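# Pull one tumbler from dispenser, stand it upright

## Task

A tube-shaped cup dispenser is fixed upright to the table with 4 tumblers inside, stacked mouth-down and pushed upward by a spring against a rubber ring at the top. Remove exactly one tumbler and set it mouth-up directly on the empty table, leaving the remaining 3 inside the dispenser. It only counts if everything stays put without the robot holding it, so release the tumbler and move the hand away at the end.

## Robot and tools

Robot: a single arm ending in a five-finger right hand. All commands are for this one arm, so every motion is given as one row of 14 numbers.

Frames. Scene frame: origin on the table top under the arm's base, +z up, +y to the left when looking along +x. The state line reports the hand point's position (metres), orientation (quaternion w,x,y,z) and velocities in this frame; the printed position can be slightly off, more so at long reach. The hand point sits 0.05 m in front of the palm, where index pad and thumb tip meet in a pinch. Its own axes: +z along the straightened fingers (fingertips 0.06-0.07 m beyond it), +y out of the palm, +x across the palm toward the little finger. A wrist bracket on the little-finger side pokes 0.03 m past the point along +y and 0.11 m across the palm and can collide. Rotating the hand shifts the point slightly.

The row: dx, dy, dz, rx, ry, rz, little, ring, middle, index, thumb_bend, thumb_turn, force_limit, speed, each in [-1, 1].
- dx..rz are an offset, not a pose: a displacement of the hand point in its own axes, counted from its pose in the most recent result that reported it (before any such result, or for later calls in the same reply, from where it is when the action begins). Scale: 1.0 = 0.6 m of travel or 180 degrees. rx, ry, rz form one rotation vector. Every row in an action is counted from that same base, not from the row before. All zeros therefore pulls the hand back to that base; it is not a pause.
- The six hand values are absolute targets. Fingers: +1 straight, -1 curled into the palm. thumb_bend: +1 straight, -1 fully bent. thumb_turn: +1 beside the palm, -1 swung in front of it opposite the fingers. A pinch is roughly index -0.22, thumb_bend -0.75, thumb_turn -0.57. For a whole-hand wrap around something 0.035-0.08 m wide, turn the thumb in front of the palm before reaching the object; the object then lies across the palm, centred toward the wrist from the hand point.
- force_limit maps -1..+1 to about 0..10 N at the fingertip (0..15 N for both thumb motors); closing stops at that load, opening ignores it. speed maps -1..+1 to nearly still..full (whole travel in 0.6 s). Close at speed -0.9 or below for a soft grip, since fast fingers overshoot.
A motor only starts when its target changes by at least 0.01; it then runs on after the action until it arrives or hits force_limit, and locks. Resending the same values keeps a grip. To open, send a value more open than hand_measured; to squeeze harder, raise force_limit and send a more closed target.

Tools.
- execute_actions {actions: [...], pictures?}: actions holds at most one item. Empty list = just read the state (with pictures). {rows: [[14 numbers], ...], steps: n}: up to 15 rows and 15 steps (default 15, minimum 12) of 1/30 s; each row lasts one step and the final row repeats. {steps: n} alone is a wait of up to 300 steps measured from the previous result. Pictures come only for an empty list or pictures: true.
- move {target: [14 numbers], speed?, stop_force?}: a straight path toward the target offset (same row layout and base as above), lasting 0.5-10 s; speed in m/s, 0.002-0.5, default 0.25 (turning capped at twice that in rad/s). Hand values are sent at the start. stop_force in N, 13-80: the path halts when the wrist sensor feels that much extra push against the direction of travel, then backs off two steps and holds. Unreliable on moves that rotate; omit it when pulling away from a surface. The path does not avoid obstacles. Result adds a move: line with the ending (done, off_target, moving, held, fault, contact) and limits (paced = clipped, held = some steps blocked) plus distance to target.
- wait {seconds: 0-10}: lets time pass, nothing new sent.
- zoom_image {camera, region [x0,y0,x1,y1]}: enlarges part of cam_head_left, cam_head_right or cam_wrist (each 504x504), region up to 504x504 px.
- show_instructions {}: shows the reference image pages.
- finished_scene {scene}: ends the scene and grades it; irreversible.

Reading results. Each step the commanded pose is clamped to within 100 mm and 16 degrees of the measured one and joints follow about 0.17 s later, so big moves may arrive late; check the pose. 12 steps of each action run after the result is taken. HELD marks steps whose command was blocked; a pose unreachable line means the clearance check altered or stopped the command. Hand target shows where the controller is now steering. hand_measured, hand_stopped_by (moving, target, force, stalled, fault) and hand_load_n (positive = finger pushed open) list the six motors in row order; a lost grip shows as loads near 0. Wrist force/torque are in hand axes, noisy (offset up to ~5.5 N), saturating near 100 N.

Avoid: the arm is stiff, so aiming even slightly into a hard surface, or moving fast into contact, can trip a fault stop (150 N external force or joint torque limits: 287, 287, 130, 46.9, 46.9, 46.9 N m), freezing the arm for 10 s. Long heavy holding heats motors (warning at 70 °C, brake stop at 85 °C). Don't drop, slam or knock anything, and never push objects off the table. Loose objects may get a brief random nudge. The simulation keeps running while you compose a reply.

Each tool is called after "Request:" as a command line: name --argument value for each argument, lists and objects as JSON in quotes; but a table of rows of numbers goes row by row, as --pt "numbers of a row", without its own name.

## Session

Request:
execute_actions --actions '[]'

Scene clock: 0.00 s of 6600.00 s.
end_effector_position=(+0.4467, -0.1605, +0.2746) hand_measured=(+1.000, +1.000, +1.000, +1.000, +1.000, +1.000) hand_load_n=(+0.0, +0.0, +0.0, +0.0, +0.0, +0.0) hand_stopped_by=(target, target, target, target, target, target) hand_force_limit=0.00 hand_speed=-0.80 end_effector_quat_wxyz=(+0.066, +0.206, +0.910, +0.353) end_effector_velocity=(+0.000, -0.000, +0.000) end_effector_angular_velocity=(-0.001, -0.001, -0.000)
Joint positions: [-1.238 -1.278  2.132  1.304  1.073 -2.476]
Joint velocities: [ 0.    -0.001 -0.    -0.    -0.001  0.   ]
Wrist force (N, on the end effector, along its own x y z axes, offset not removed): no reading
Wrist torque (N m, same axes, about the end effector's origin, offset not removed): no reading
Hand target: +0.447, -0.160, +0.275; +0.066, +0.206, +0.910, +0.353

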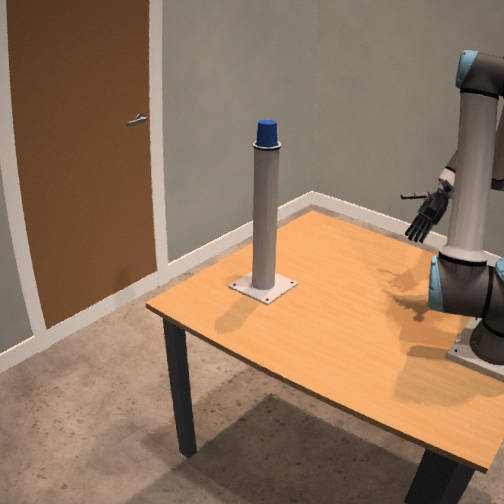

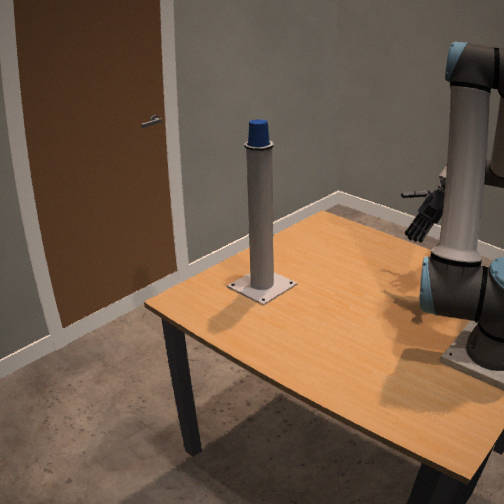

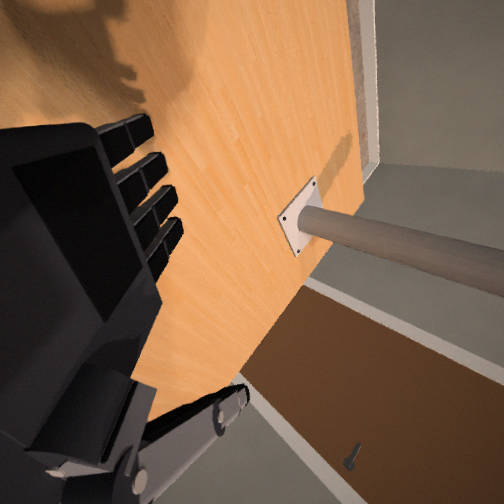

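Request:
move --target '[-0.201,0.743,0.108,0.045,-0.486,-0.295,1,1,1,1,1,-1,0.5,0.5]' --speed 0.35

Request:
zoom_image --camera "cam_head_left" --region '[237, 94, 357, 194]'

Scene clock: 4.23 s of 6600.00 s.
end_effector_position=(+0.7200, +0.1257, +0.5216) hand_measured=(+1.000, +1.000, +1.000, +1.000, +1.000, -1.000) hand_load_n=(+0.0, +0.0, +0.0, +0.0, +0.0, +0.0) hand_stopped_by=(target, target, target, target, target, target) hand_force_limit=0.50 hand_speed=0.50 end_effector_quat_wxyz=(+0.776, -0.000, +0.631, +0.001) end_effector_velocity=(+0.002, +0.000, +0.001) end_effector_angular_velocity=(-0.003, -0.007, -0.004)
Joint positions: [-0.295 -1.742  2.202 -0.676  1.322 -1.5  ]
Joint velocities: [ 0.004  0.004 -0.002 -0.009  0.007 -0.003]
Wrist force (N, on the end effector, along its own x y z axes, offset not removed): [-0.7 3.5 -0.3]
Wrist torque (N m, same axes, about the end effector's origin, offset not removed): [0.57 0.08 -0.01]
Hand target: +0.720, +0.126, +0.522; +0.776, -0.000, +0.631, +0.001
Off the commanded pose: 0.001 m, 0 deg.
Kept back: nothing.
move: done

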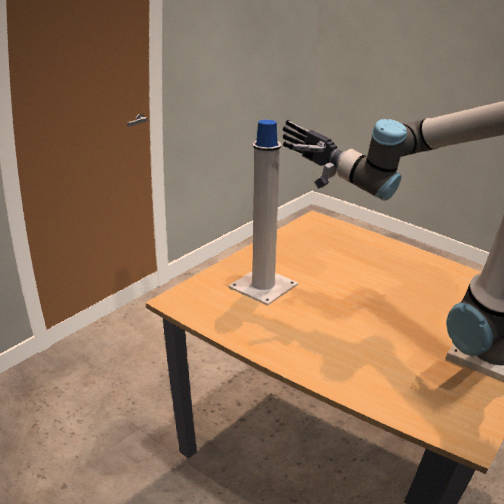

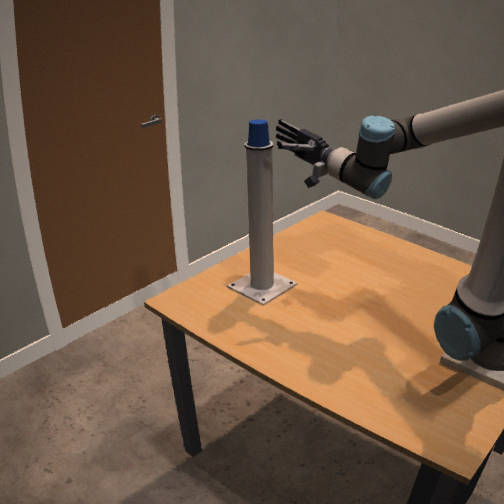

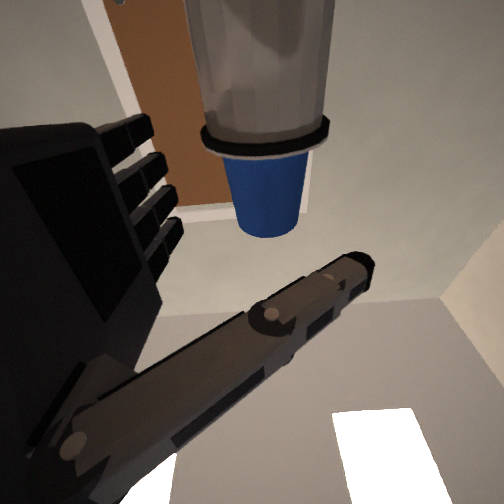

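Region (237, 94, 357, 194) of cam_head_left's 504x504 image, scaled by 4.200, with more detail than that image has.

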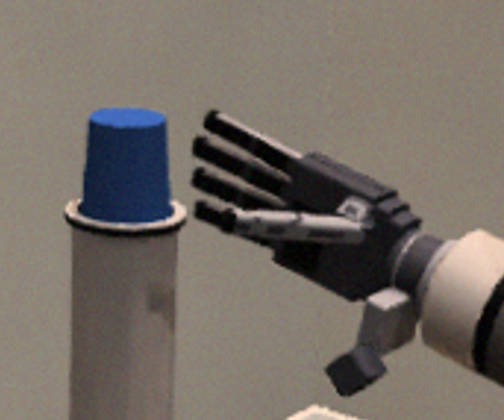

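Request:
move --target '[0.018,0.024,0.124,0,0,0,1,1,1,1,1,-1,0.5,0.5]' --speed 0.05 --stop_force 13

Request:
move --target '[0.005,0,0.025,0,0,0,1,1,1,1,1,-1,0.5,0.5]' --speed 0.015 --stop_force 13

Request:
zoom_image --camera "cam_head_left" --region '[237, 94, 357, 194]'

Scene clock: 6.97 s of 6600.00 s.
end_effector_position=(+0.7949, +0.1401, +0.5263) hand_measured=(+1.000, +1.000, +1.000, +1.000, +1.000, -1.000) hand_load_n=(+0.0, +0.0, +0.0, +0.0, +0.0, +0.0) hand_stopped_by=(target, target, target, target, target, target) hand_force_limit=0.50 hand_speed=0.50 end_effector_quat_wxyz=(+0.776, -0.000, +0.631, +0.001) end_effector_velocity=(+0.001, +0.000, -0.001) end_effector_angular_velocity=(-0.001, +0.001, +0.000)
Joint positions: [-0.23  -1.605  2.072 -0.68   1.385 -1.514]
Joint velocities: [ 0.     0.002 -0.002 -0.     0.    -0.001]
Wrist force (N, on the end effector, along its own x y z axes, offset not removed): [1.0 0.7 -0.2]
Wrist torque (N m, same axes, about the end effector's origin, offset not removed): [0.17 -0.19 0.08]
Hand target: +0.795, +0.140, +0.526; +0.776, -0.000, +0.631, +0.001
Off the commanded pose: 0.000 m, 0 deg.
Kept back: nothing.
move: done

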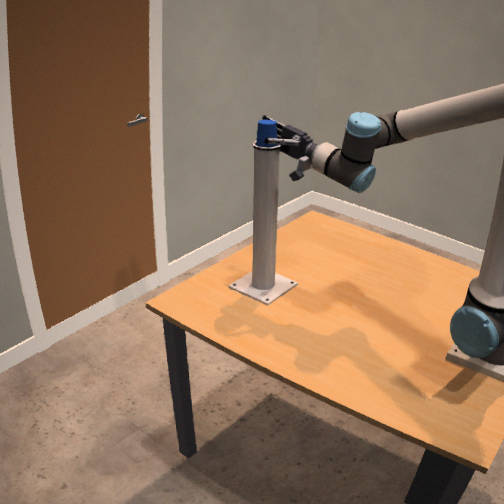

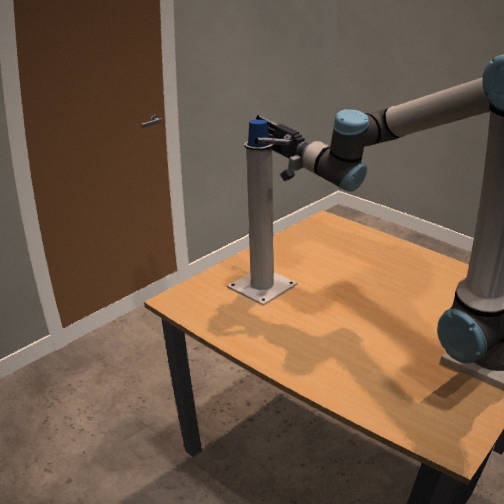

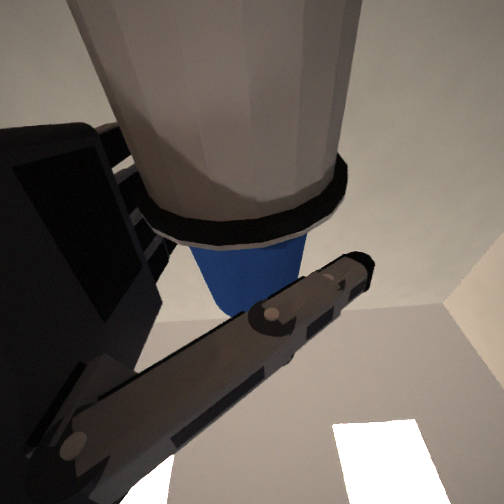

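Scene clock: 8.23 s of 6600.00 s.
end_effector_position=(+0.8101, +0.1401, +0.5264) hand_measured=(+1.000, +1.000, +1.000, +1.000, +1.000, -1.000) hand_load_n=(+0.0, +0.0, +0.0, +0.0, +0.0, +0.0) hand_stopped_by=(target, target, target, target, target, target) hand_force_limit=0.50 hand_speed=0.50 end_effector_quat_wxyz=(+0.776, -0.000, +0.631, +0.001) end_effector_velocity=(+0.002, +0.000, +0.002) end_effector_angular_velocity=(+0.000, -0.002, +0.000)
Joint positions: [-0.225 -1.579  2.046 -0.68   1.39  -1.515]
Joint velocities: [ 0.001  0.002 -0.005  0.001  0.001  0.001]
Wrist force (N, on the end effector, along its own x y z axes, offset not removed): [0.9 2.8 0.4]
Wrist torque (N m, same axes, about the end effector's origin, offset not removed): [0.43 -0.14 0.08]
Hand target: +0.810, +0.140, +0.526; +0.776, -0.000, +0.631, +0.001
Off the commanded pose: 0.000 m, 0 deg.
Kept back: nothing.
move: done

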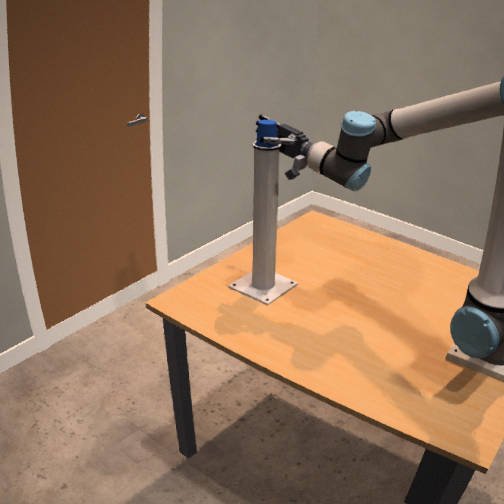

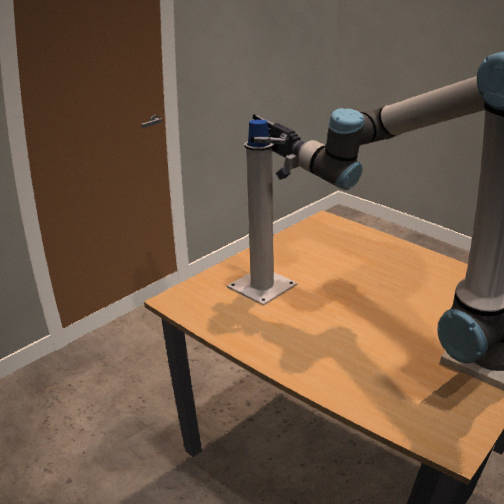

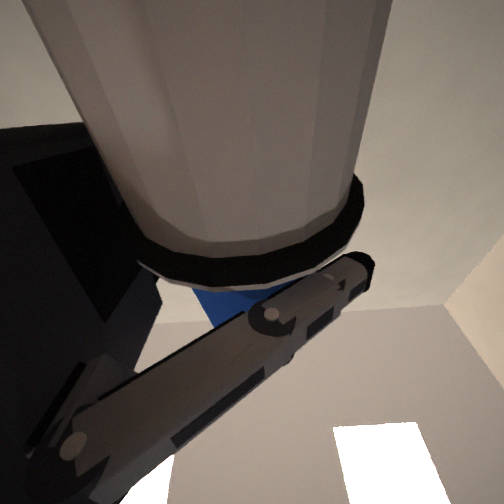

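Region (237, 94, 357, 194) of cam_head_left's 504x504 image, scaled by 4.200, with more detail than that image has.

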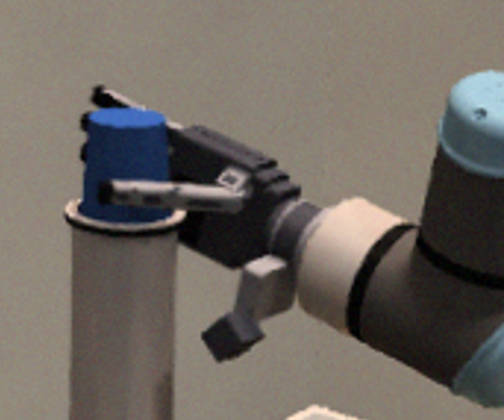

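Request:
move --target '[0.006,0.004,0.009,0,0.017,0,1,1,1,1,1,-1,0.5,0.5]' --speed 0.025 --stop_force 13

Request:
move --target '[0,0,0,0,0,0,1,-1,-1,-1,-1,-1,0.7,-0.5]'

Request:
zoom_image --camera "cam_head_left" --region '[237, 94, 357, 194]'

Scene clock: 10.03 s of 6600.00 s.
end_effector_position=(+0.8160, +0.1425, +0.5240) hand_measured=(+1.000, +1.000, +1.000, +1.000, +1.000, -1.000) hand_load_n=(+0.0, +0.0, +0.0, +0.0, +0.0, +0.0) hand_stopped_by=(target, target, target, target, target, target) hand_force_limit=0.50 hand_speed=0.50 end_effector_quat_wxyz=(+0.759, -0.000, +0.651, +0.001) end_effector_velocity=(+0.001, -0.001, +0.000) end_effector_angular_velocity=(-0.001, +0.008, -0.001)
Joint positions: [-0.22  -1.575  2.018 -0.602  1.392 -1.526]
Joint velocities: [-0.     0.001 -0.005  0.013  0.001 -0.002]
Wrist force (N, on the end effector, along its own x y z axes, offset not removed): [0.0 1.7 -0.9]
Wrist torque (N m, same axes, about the end effector's origin, offset not removed): [0.25 0.06 -0.02]
Hand target: +0.816, +0.143, +0.524; +0.759, -0.000, +0.651, +0.001
Off the commanded pose: 0.000 m, 0 deg.
Kept back: nothing.
move: done

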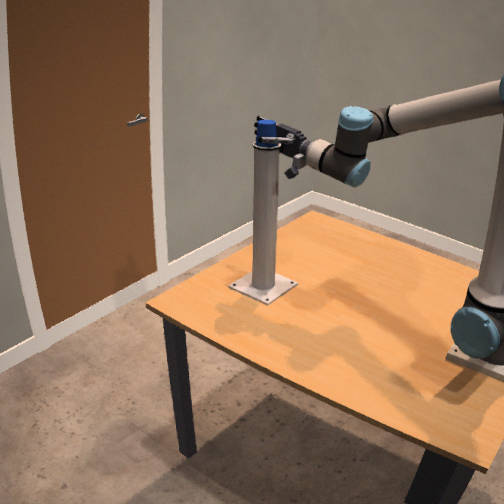

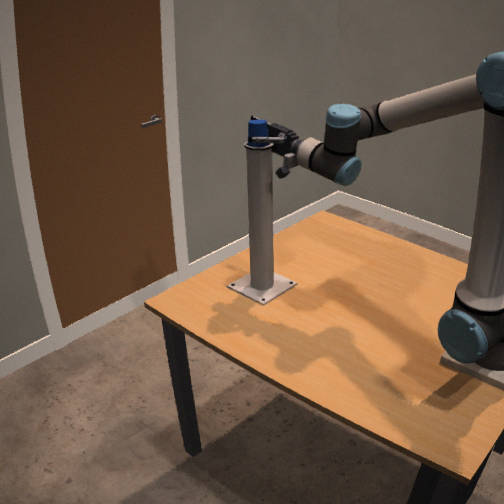

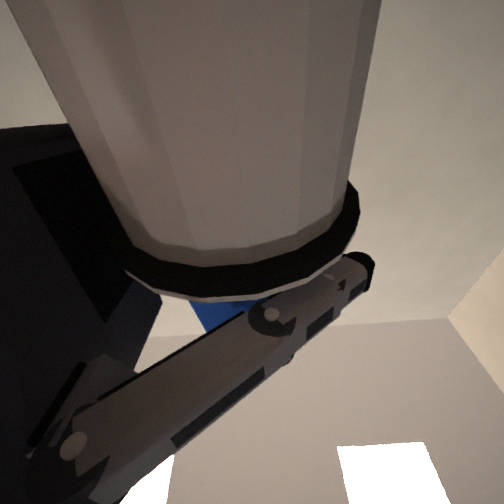

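Scene clock: 11.60 s of 6600.00 s.
end_effector_position=(+0.8160, +0.1425, +0.5240) hand_measured=(+1.000, +0.006, -0.076, -0.012, +0.552, -1.000) hand_load_n=(+0.0, +8.0, +10.5, +8.0, +19.0, +4.5) hand_stopped_by=(target, force, force, force, force, target) hand_force_limit=0.70 hand_speed=-0.50 end_effector_quat_wxyz=(+0.759, -0.000, +0.651, +0.001) end_effector_velocity=(-0.000, +0.001, -0.000) end_effector_angular_velocity=(+0.000, +0.000, +0.001)
Joint positions: [-0.22  -1.575  2.018 -0.602  1.392 -1.526]
Joint velocities: [ 0.001  0.     0.    -0.    -0.     0.   ]
Wrist force (N, on the end effector, along its own x y z axes, offset not removed): [-1.4 9.7 2.3]
Wrist torque (N m, same axes, about the end effector's origin, offset not removed): [0.69 -0.34 0.40]
Hand target: +0.816, +0.142, +0.524; +0.759, -0.000, +0.651, +0.001
Off the commanded pose: 0.000 m, 0 deg.
Kept back: nothing.
move: done

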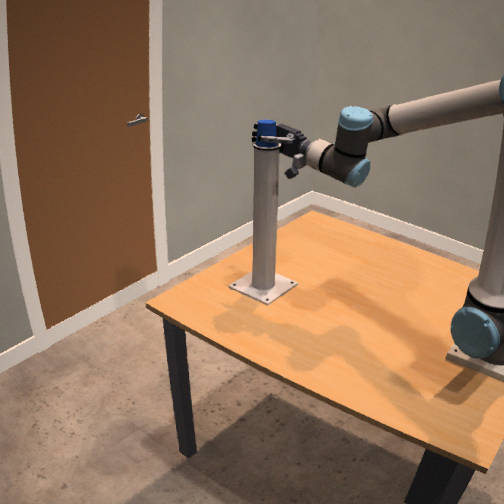

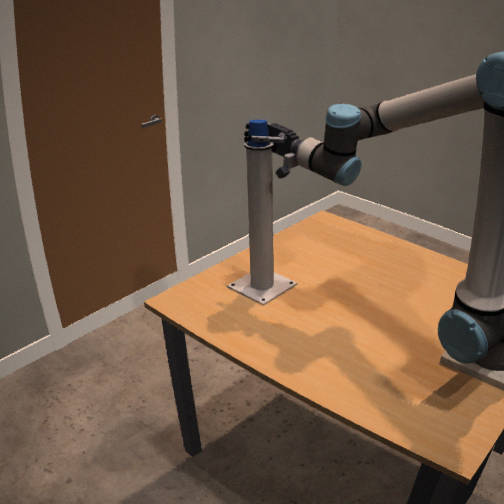

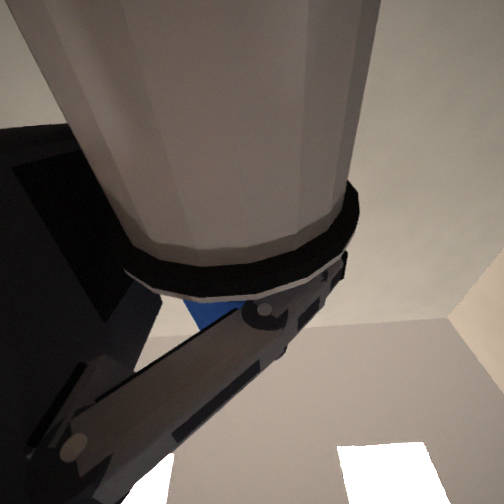

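Region (237, 94, 357, 194) of cam_head_left's 504x504 image, scaled by 4.200, with more detail than that image has.

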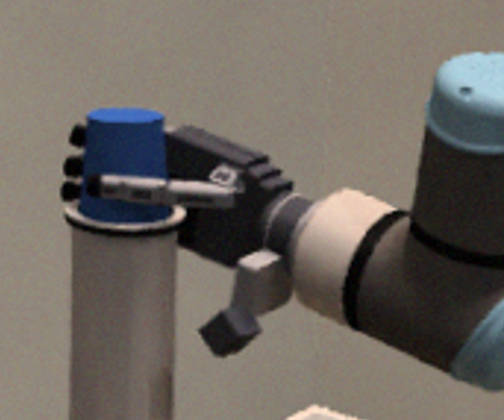

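The ring finger may be on the collar; lift a little, then re-close it.

Request:
move --target '[-0.0165,0,0.0025,0,0,0,1,-1,-1,-1,-1,-1,0.7,-0.5]' --speed 0.015

Request:
move --target '[-0.099,0,0.0153,0,0,0,1,-0.95,-1,-1,-1,-1,0.7,-0.5]' --speed 0.025

Scene clock: 13.07 s of 6600.00 s.
end_effector_position=(+0.8160, +0.1425, +0.5339) hand_measured=(+1.000, +0.006, -0.076, -0.012, +0.552, -1.000) hand_load_n=(+0.0, +0.0, +10.5, +7.5, +19.0, +3.0) hand_stopped_by=(target, force, force, force, force, target) hand_force_limit=0.70 hand_speed=-0.50 end_effector_quat_wxyz=(+0.759, -0.000, +0.651, +0.001) end_effector_velocity=(+0.000, +0.000, +0.003) end_effector_angular_velocity=(-0.001, -0.002, +0.001)
Joint positions: [-0.221 -1.583  2.007 -0.583  1.392 -1.526]
Joint velocities: [ 0.    -0.002 -0.003  0.003 -0.    -0.001]
Wrist force (N, on the end effector, along its own x y z axes, offset not removed): [3.7 8.0 -9.3]
Wrist torque (N m, same axes, about the end effector's origin, offset not removed): [0.64 0.53 0.35]
Hand target: +0.816, +0.143, +0.534; +0.759, -0.000, +0.651, +0.001
Off the commanded pose: 0.000 m, 0 deg.
Kept back: nothing.
move: done

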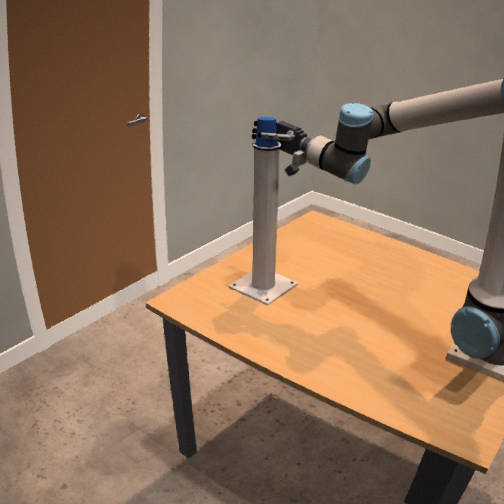

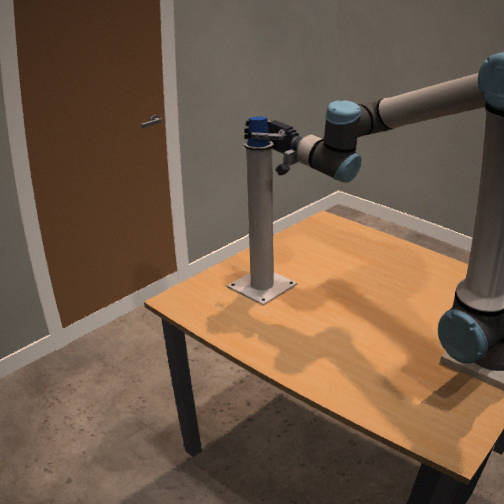

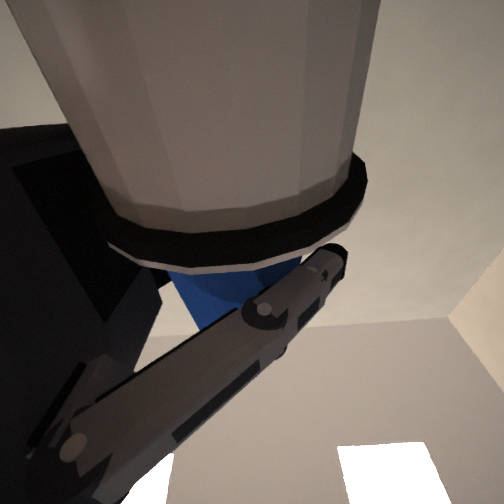

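Scene clock: 15.77 s of 6600.00 s.
end_effector_position=(+0.8159, +0.1424, +0.5939) hand_measured=(+1.000, -0.128, -0.076, -0.012, +0.552, -1.000) hand_load_n=(+0.0, +10.5, +10.0, +7.0, +19.0, +3.0) hand_stopped_by=(target, force, force, force, force, target) hand_force_limit=0.70 hand_speed=-0.50 end_effector_quat_wxyz=(+0.759, -0.000, +0.651, +0.001) end_effector_velocity=(+0.000, -0.001, +0.002) end_effector_angular_velocity=(+0.000, -0.001, -0.002)
Joint positions: [-0.223 -1.621  1.932 -0.469  1.39  -1.525]
Joint velocities: [-0.002 -0.001 -0.002  0.002 -0.     0.   ]
Wrist force (N, on the end effector, along its own x y z axes, offset not removed): [1.8 1.4 -0.2]
Wrist torque (N m, same axes, about the end effector's origin, offset not removed): [0.19 -0.15 0.14]
Hand target: +0.816, +0.142, +0.594; +0.759, -0.000, +0.651, +0.001
Off the commanded pose: 0.000 m, 0 deg.
Kept back: nothing.
move: done

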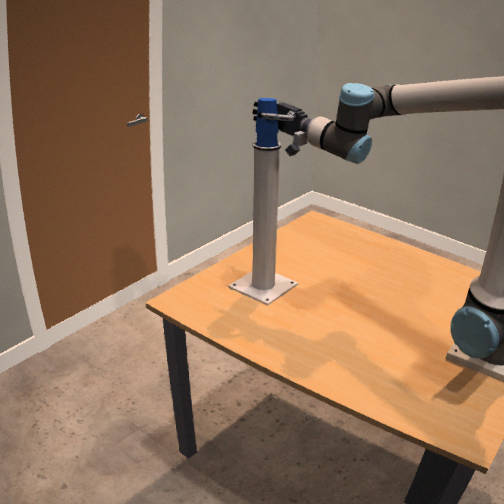

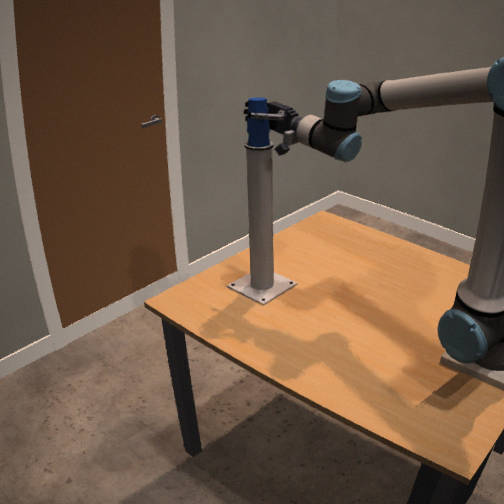

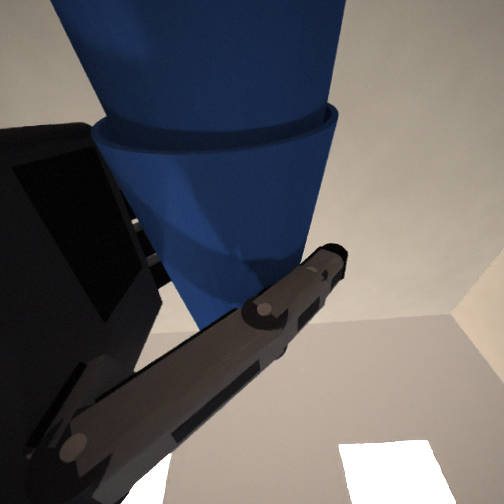

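Request:
move --target '[-0.115,0,0.018,0,0,0,1,-0.95,-1,-1,-1,-1,0.7,-0.5]' --speed 0.1

Request:
move --target '[0,-0.33,0,0,0,0,1,-0.95,-1,-1,-1,-1,0.7,-0.5]' --speed 0.3

Request:
move --target '[0.93,-0.283,-0.311,-0.1465,0.258,-0.952,1,-0.95,-1,-1,-1,-1,0.7,-0.5]' --speed 0.5

Scene clock: 17.47 s of 6600.00 s.
end_effector_position=(+0.8160, +0.1422, +0.6636) hand_measured=(+1.000, -0.128, -0.076, -0.012, +0.552, -1.000) hand_load_n=(+0.0, +10.5, +10.0, +7.0, +19.0, +3.0) hand_stopped_by=(target, force, force, force, force, target) hand_force_limit=0.70 hand_speed=-0.50 end_effector_quat_wxyz=(+0.759, -0.000, +0.651, +0.001) end_effector_velocity=(-0.000, +0.001, -0.000) end_effector_angular_velocity=(+0.001, +0.003, +0.001)
Joint positions: [-0.225 -1.651  1.833 -0.341  1.387 -1.525]
Joint velocities: [ 0.001  0.    -0.001  0.004 -0.     0.   ]
Wrist force (N, on the end effector, along its own x y z axes, offset not removed): [1.8 2.7 1.4]
Wrist torque (N m, same axes, about the end effector's origin, offset not removed): [0.42 -0.22 0.13]
Hand target: +0.816, +0.142, +0.664; +0.759, -0.000, +0.651, +0.001
Off the commanded pose: 0.000 m, 0 deg.
Kept back: nothing.
move: done

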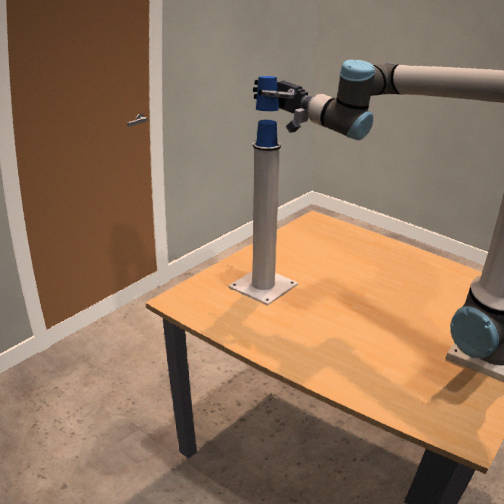

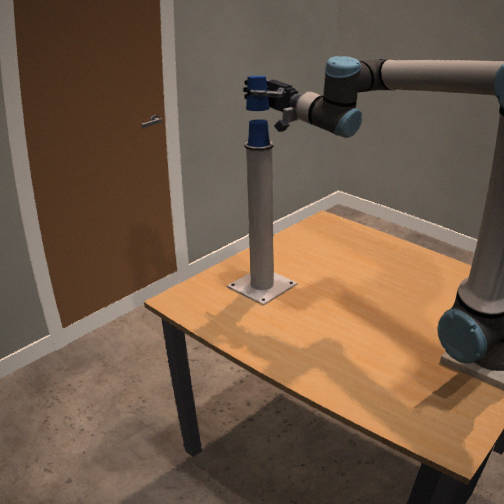

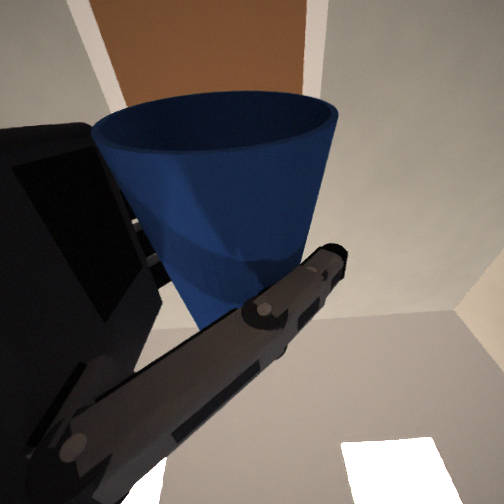

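Scene clock: 18.70 s of 6600.00 s.
end_effector_position=(+0.8161, -0.0556, +0.6631) hand_measured=(+1.000, -0.128, -0.076, -0.012, +0.552, -1.000) hand_load_n=(+0.0, +10.5, +10.0, +7.0, +19.0, +3.0) hand_stopped_by=(target, force, force, force, force, target) hand_force_limit=0.70 hand_speed=-0.50 end_effector_quat_wxyz=(+0.759, -0.000, +0.651, +0.001) end_effector_velocity=(+0.000, -0.001, +0.000) end_effector_angular_velocity=(+0.002, -0.000, +0.002)
Joint positions: [-0.571 -1.638  1.828 -0.371  1.046 -1.463]
Joint velocities: [-0.001  0.001 -0.001 -0.001 -0.003  0.003]
Wrist force (N, on the end effector, along its own x y z axes, offset not removed): [0.3 1.2 0.5]
Wrist torque (N m, same axes, about the end effector's origin, offset not removed): [0.19 0.07 0.02]
Hand target: +0.816, -0.056, +0.663; +0.759, -0.000, +0.651, +0.001
Off the commanded pose: 0.001 m, 0 deg.
Kept back: nothing.
move: done

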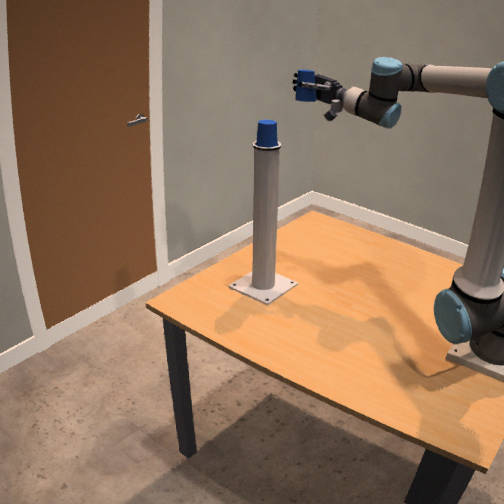

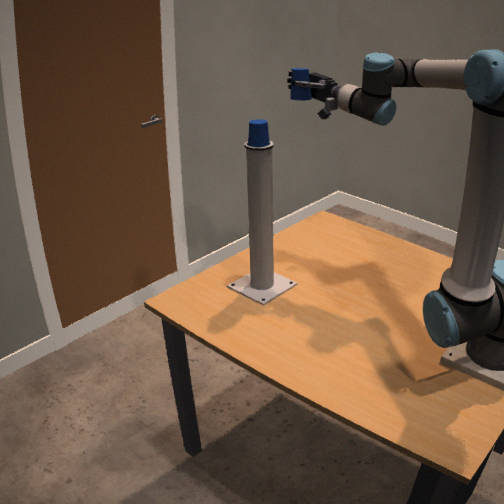

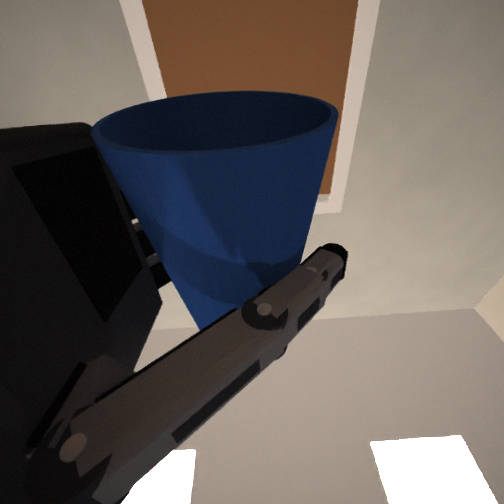

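Scene clock: 22.43 s of 6600.00 s.
end_effector_position=(+0.7175, -0.2243, +0.0828) hand_measured=(+1.000, -0.128, -0.076, -0.012, +0.552, -1.000) hand_load_n=(+0.0, +10.5, +10.0, +7.5, +19.0, +3.5) hand_stopped_by=(target, force, force, force, force, target) hand_force_limit=0.70 hand_speed=-0.50 end_effector_quat_wxyz=(+0.164, +0.734, -0.199, +0.629) end_effector_velocity=(+0.001, -0.001, -0.002) end_effector_angular_velocity=(-0.010, -0.002, +0.001)
Joint positions: [-0.465 -1.18   2.239 -0.897  1.66  -4.672]
Joint velocities: [ 0.     0.006  0.001 -0.014  0.001 -0.009]
Wrist force (N, on the end effector, along its own x y z axes, offset not removed): [0.7 2.4 0.2]
Wrist torque (N m, same axes, about the end effector's origin, offset not removed): [0.32 -0.17 0.13]
Hand target: +0.717, -0.224, +0.083; +0.164, +0.734, -0.199, +0.629
Off the commanded pose: 0.001 m, 0 deg.
Kept back: nothing.
move: done

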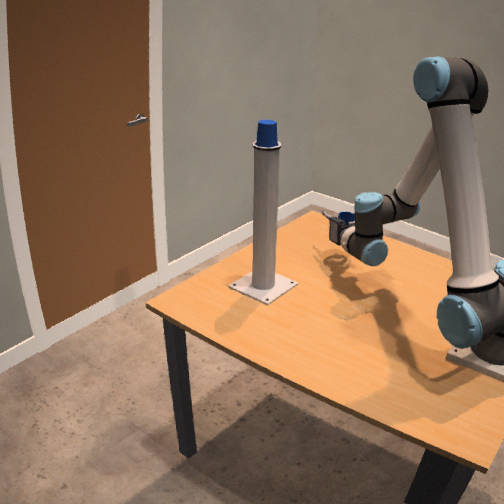

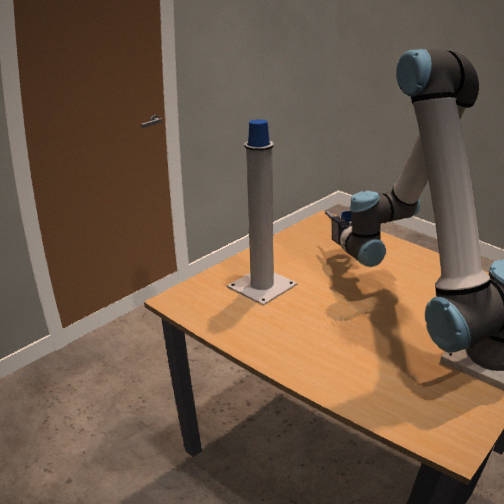

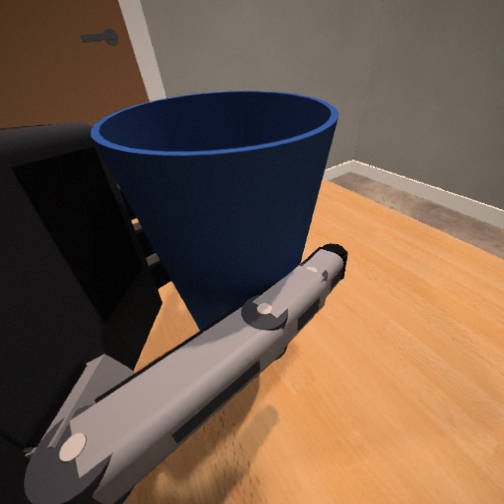

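Request:
move --target '[-0.078,0,0.012,0,0,0,1,-0.95,-1,-1,-1,-1,0.7,-0.5]' --speed 0.08

Request:
move --target '[-0.035,0,0.0055,0,0,0,1,-0.95,-1,-1,-1,-1,0.7,-0.5]' --speed 0.01 --stop_force 13

Scene clock: 23.80 s of 6600.00 s.
end_effector_position=(+0.7176, -0.2237, +0.0355) hand_measured=(+1.000, -0.128, -0.076, -0.012, +0.552, -1.000) hand_load_n=(+0.0, +10.5, +10.0, +7.5, +19.0, +3.5) hand_stopped_by=(target, force, force, force, force, target) hand_force_limit=0.70 hand_speed=-0.50 end_effector_quat_wxyz=(+0.164, +0.734, -0.199, +0.629) end_effector_velocity=(+0.000, -0.000, -0.001) end_effector_angular_velocity=(-0.000, -0.000, +0.001)
Joint positions: [-0.462 -1.092  2.246 -0.992  1.663 -4.671]
Joint velocities: [-0.     0.003  0.    -0.003 -0.001 -0.   ]
Wrist force (N, on the end effector, along its own x y z axes, offset not removed): [0.4 1.9 2.4]
Wrist torque (N m, same axes, about the end effector's origin, offset not removed): [0.21 -0.17 0.12]
Hand target: +0.718, -0.224, +0.035; +0.164, +0.734, -0.199, +0.629
Off the commanded pose: 0.000 m, 0 deg.
Kept back: nothing.
move: done

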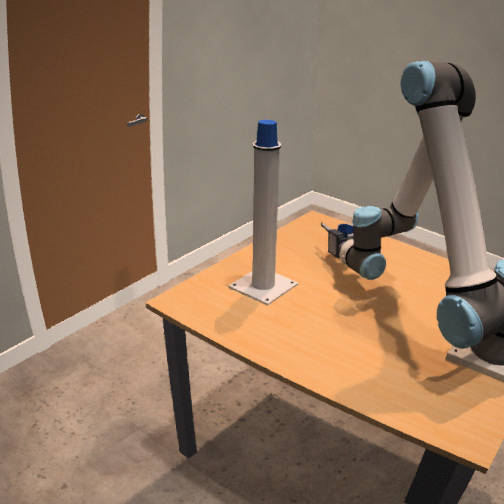

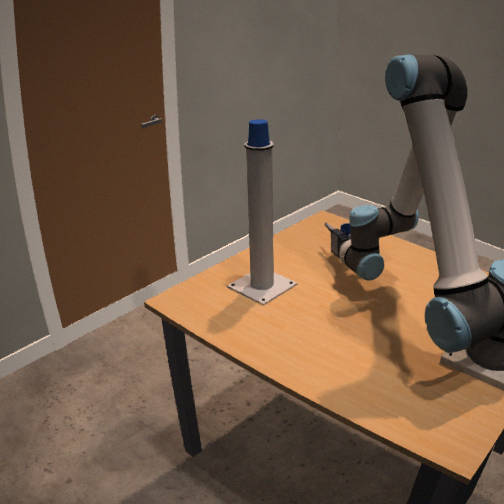

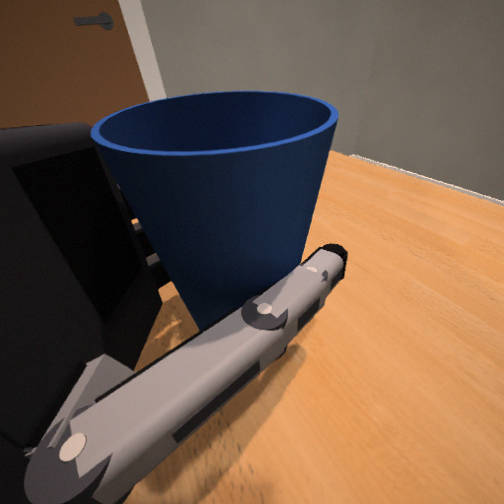

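Scene clock: 25.13 s of 6600.00 s.
end_effector_position=(+0.7177, -0.2236, +0.0260) hand_measured=(+1.000, -0.126, -0.076, -0.012, +0.552, -1.000) hand_load_n=(+0.0, +13.5, +10.5, +6.0, +18.5, -2.5) hand_stopped_by=(target, force, force, force, force, target) hand_force_limit=0.70 hand_speed=-0.50 end_effector_quat_wxyz=(+0.164, +0.734, -0.199, +0.629) end_effector_velocity=(+0.000, +0.000, +0.002) end_effector_angular_velocity=(+0.002, +0.002, +0.000)
Joint positions: [-0.462 -1.073  2.246 -1.012  1.663 -4.671]
Joint velocities: [-0.    -0.005 -0.001  0.009 -0.001  0.001]
Wrist force (N, on the end effector, along its own x y z axes, offset not removed): [15.3 -0.4 3.8]
Wrist torque (N m, same axes, about the end effector's origin, offset not removed): [0.35 -0.08 -0.19]
Hand target: +0.718, -0.224, +0.026; +0.164, +0.734, -0.199, +0.629
Off the commanded pose: 0.012 m, 0 deg.
Kept back: nothing.
move: contact

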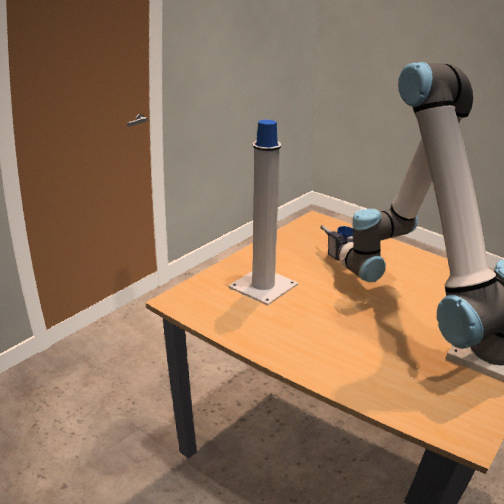

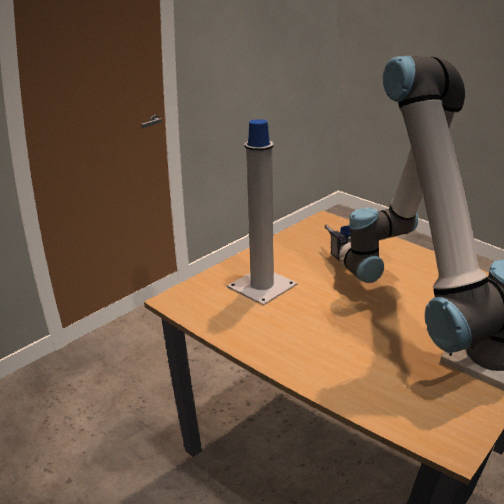

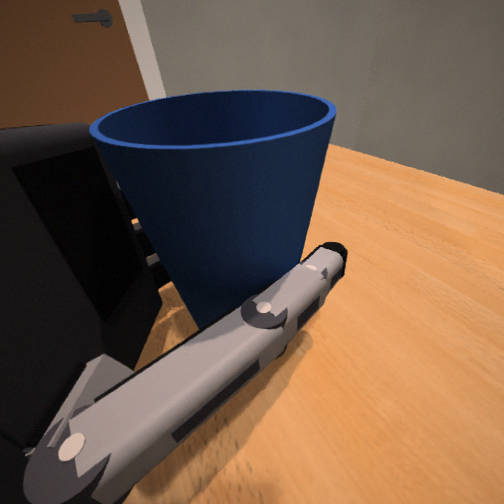

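Request:
move --target '[0.001,0,0,0,0,0,1,1,1,1,1,-1,0.8,-0.3]' --speed 0.01

Request:
move --target '[0.04,-0.07,-0.25,0,0,0,1,1,1,1,1,-1,0.8,-0.3]' --speed 0.18

Scene clock: 26.77 s of 6600.00 s.
end_effector_position=(+0.7178, -0.2236, +0.0266) hand_measured=(+1.000, +1.000, +1.000, +1.000, +1.000, -1.000) hand_load_n=(+0.0, +0.0, +0.0, +0.0, +0.0, +0.0) hand_stopped_by=(target, target, target, target, target, target) hand_force_limit=0.80 hand_speed=-0.30 end_effector_quat_wxyz=(+0.164, +0.734, -0.199, +0.629) end_effector_velocity=(-0.001, -0.001, -0.001) end_effector_angular_velocity=(+0.001, +0.000, -0.000)
Joint positions: [-0.462 -1.074  2.246 -1.01   1.663 -4.671]
Joint velocities: [-0.001  0.001  0.001 -0.001 -0.001  0.001]
Wrist force (N, on the end effector, along its own x y z axes, offset not removed): [0.4 2.4 -0.7]
Wrist torque (N m, same axes, about the end effector's origin, offset not removed): [0.51 0.03 0.03]
Hand target: +0.718, -0.224, +0.027; +0.164, +0.734, -0.199, +0.629
Off the commanded pose: 0.000 m, 0 deg.
Kept back: nothing.
move: done

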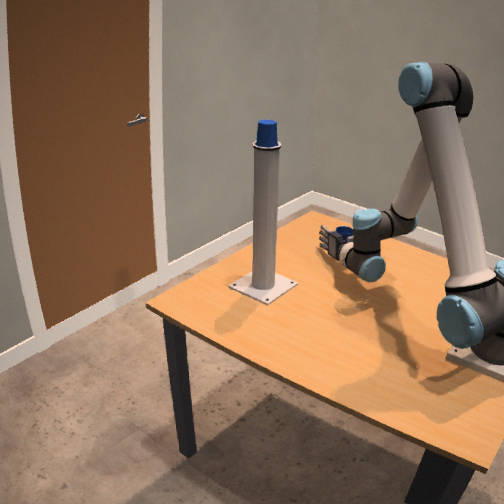

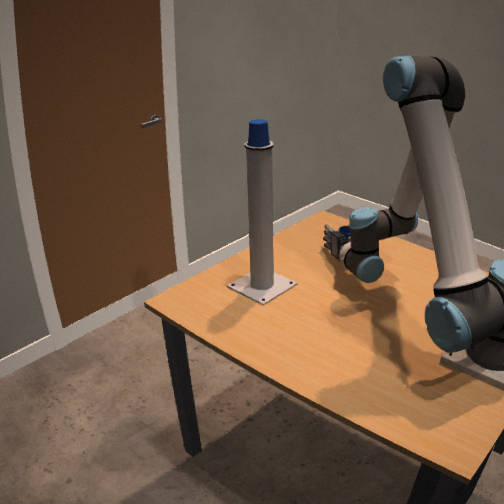

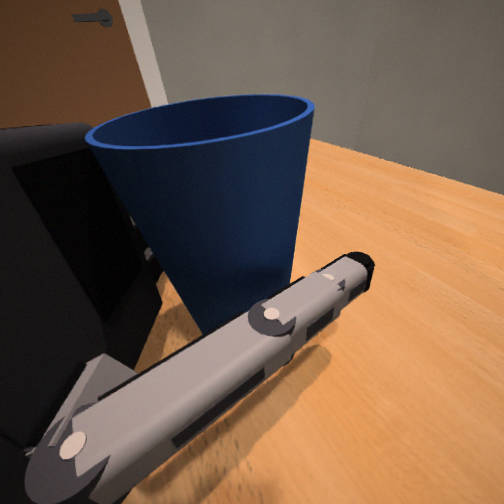

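Scene clock: 28.17 s of 6600.00 s.
end_effector_position=(+0.6135, -0.1156, +0.0741) hand_measured=(+1.000, +1.000, +1.000, +1.000, +1.000, -1.000) hand_load_n=(+0.0, +0.0, +0.0, +0.0, +0.0, +0.0) hand_stopped_by=(target, target, target, target, target, target) hand_force_limit=0.80 hand_speed=-0.30 end_effector_quat_wxyz=(+0.164, +0.734, -0.199, +0.629) end_effector_velocity=(-0.000, +0.002, +0.001) end_effector_angular_velocity=(+0.000, -0.000, +0.002)
Joint positions: [-0.314 -1.274  2.439 -0.999  1.809 -4.647]
Joint velocities: [ 0.003 -0.002  0.001  0.001  0.001  0.   ]
Wrist force (N, on the end effector, along its own x y z axes, offset not removed): [0.1 1.8 1.5]
Wrist torque (N m, same axes, about the end effector's origin, offset not removed): [0.23 0.00 -0.01]
Hand target: +0.613, -0.115, +0.074; +0.164, +0.734, -0.199, +0.629
Off the commanded pose: 0.000 m, 0 deg.
Kept back: nothing.
move: done

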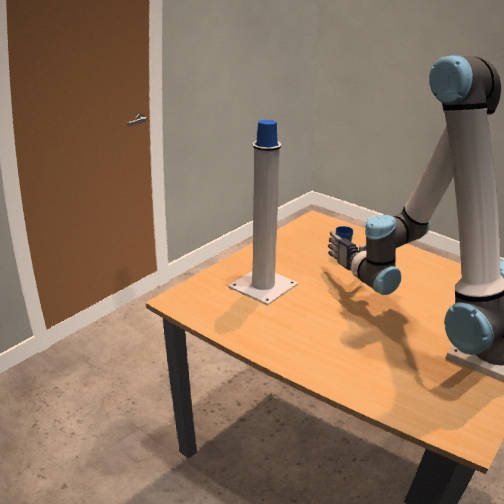

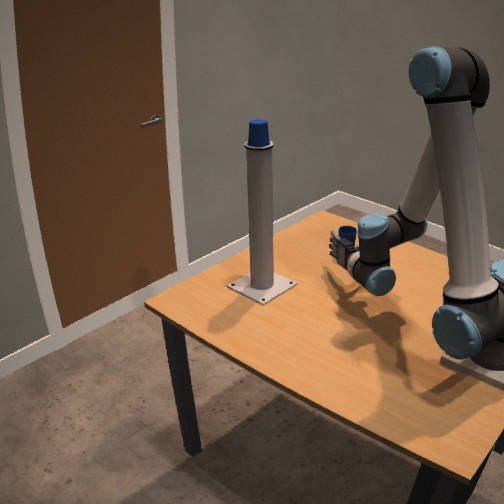

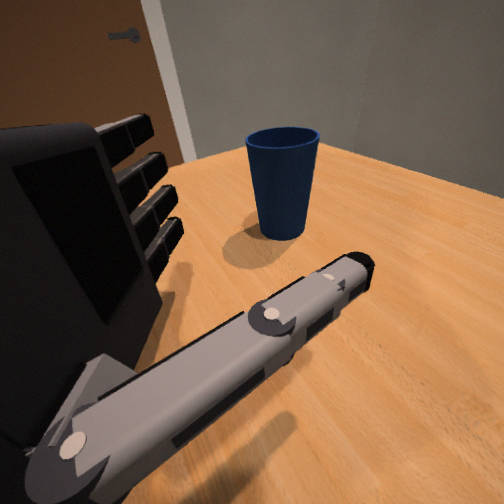

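Request:
finished_scene --scene 2

The scene is finished: the task was done.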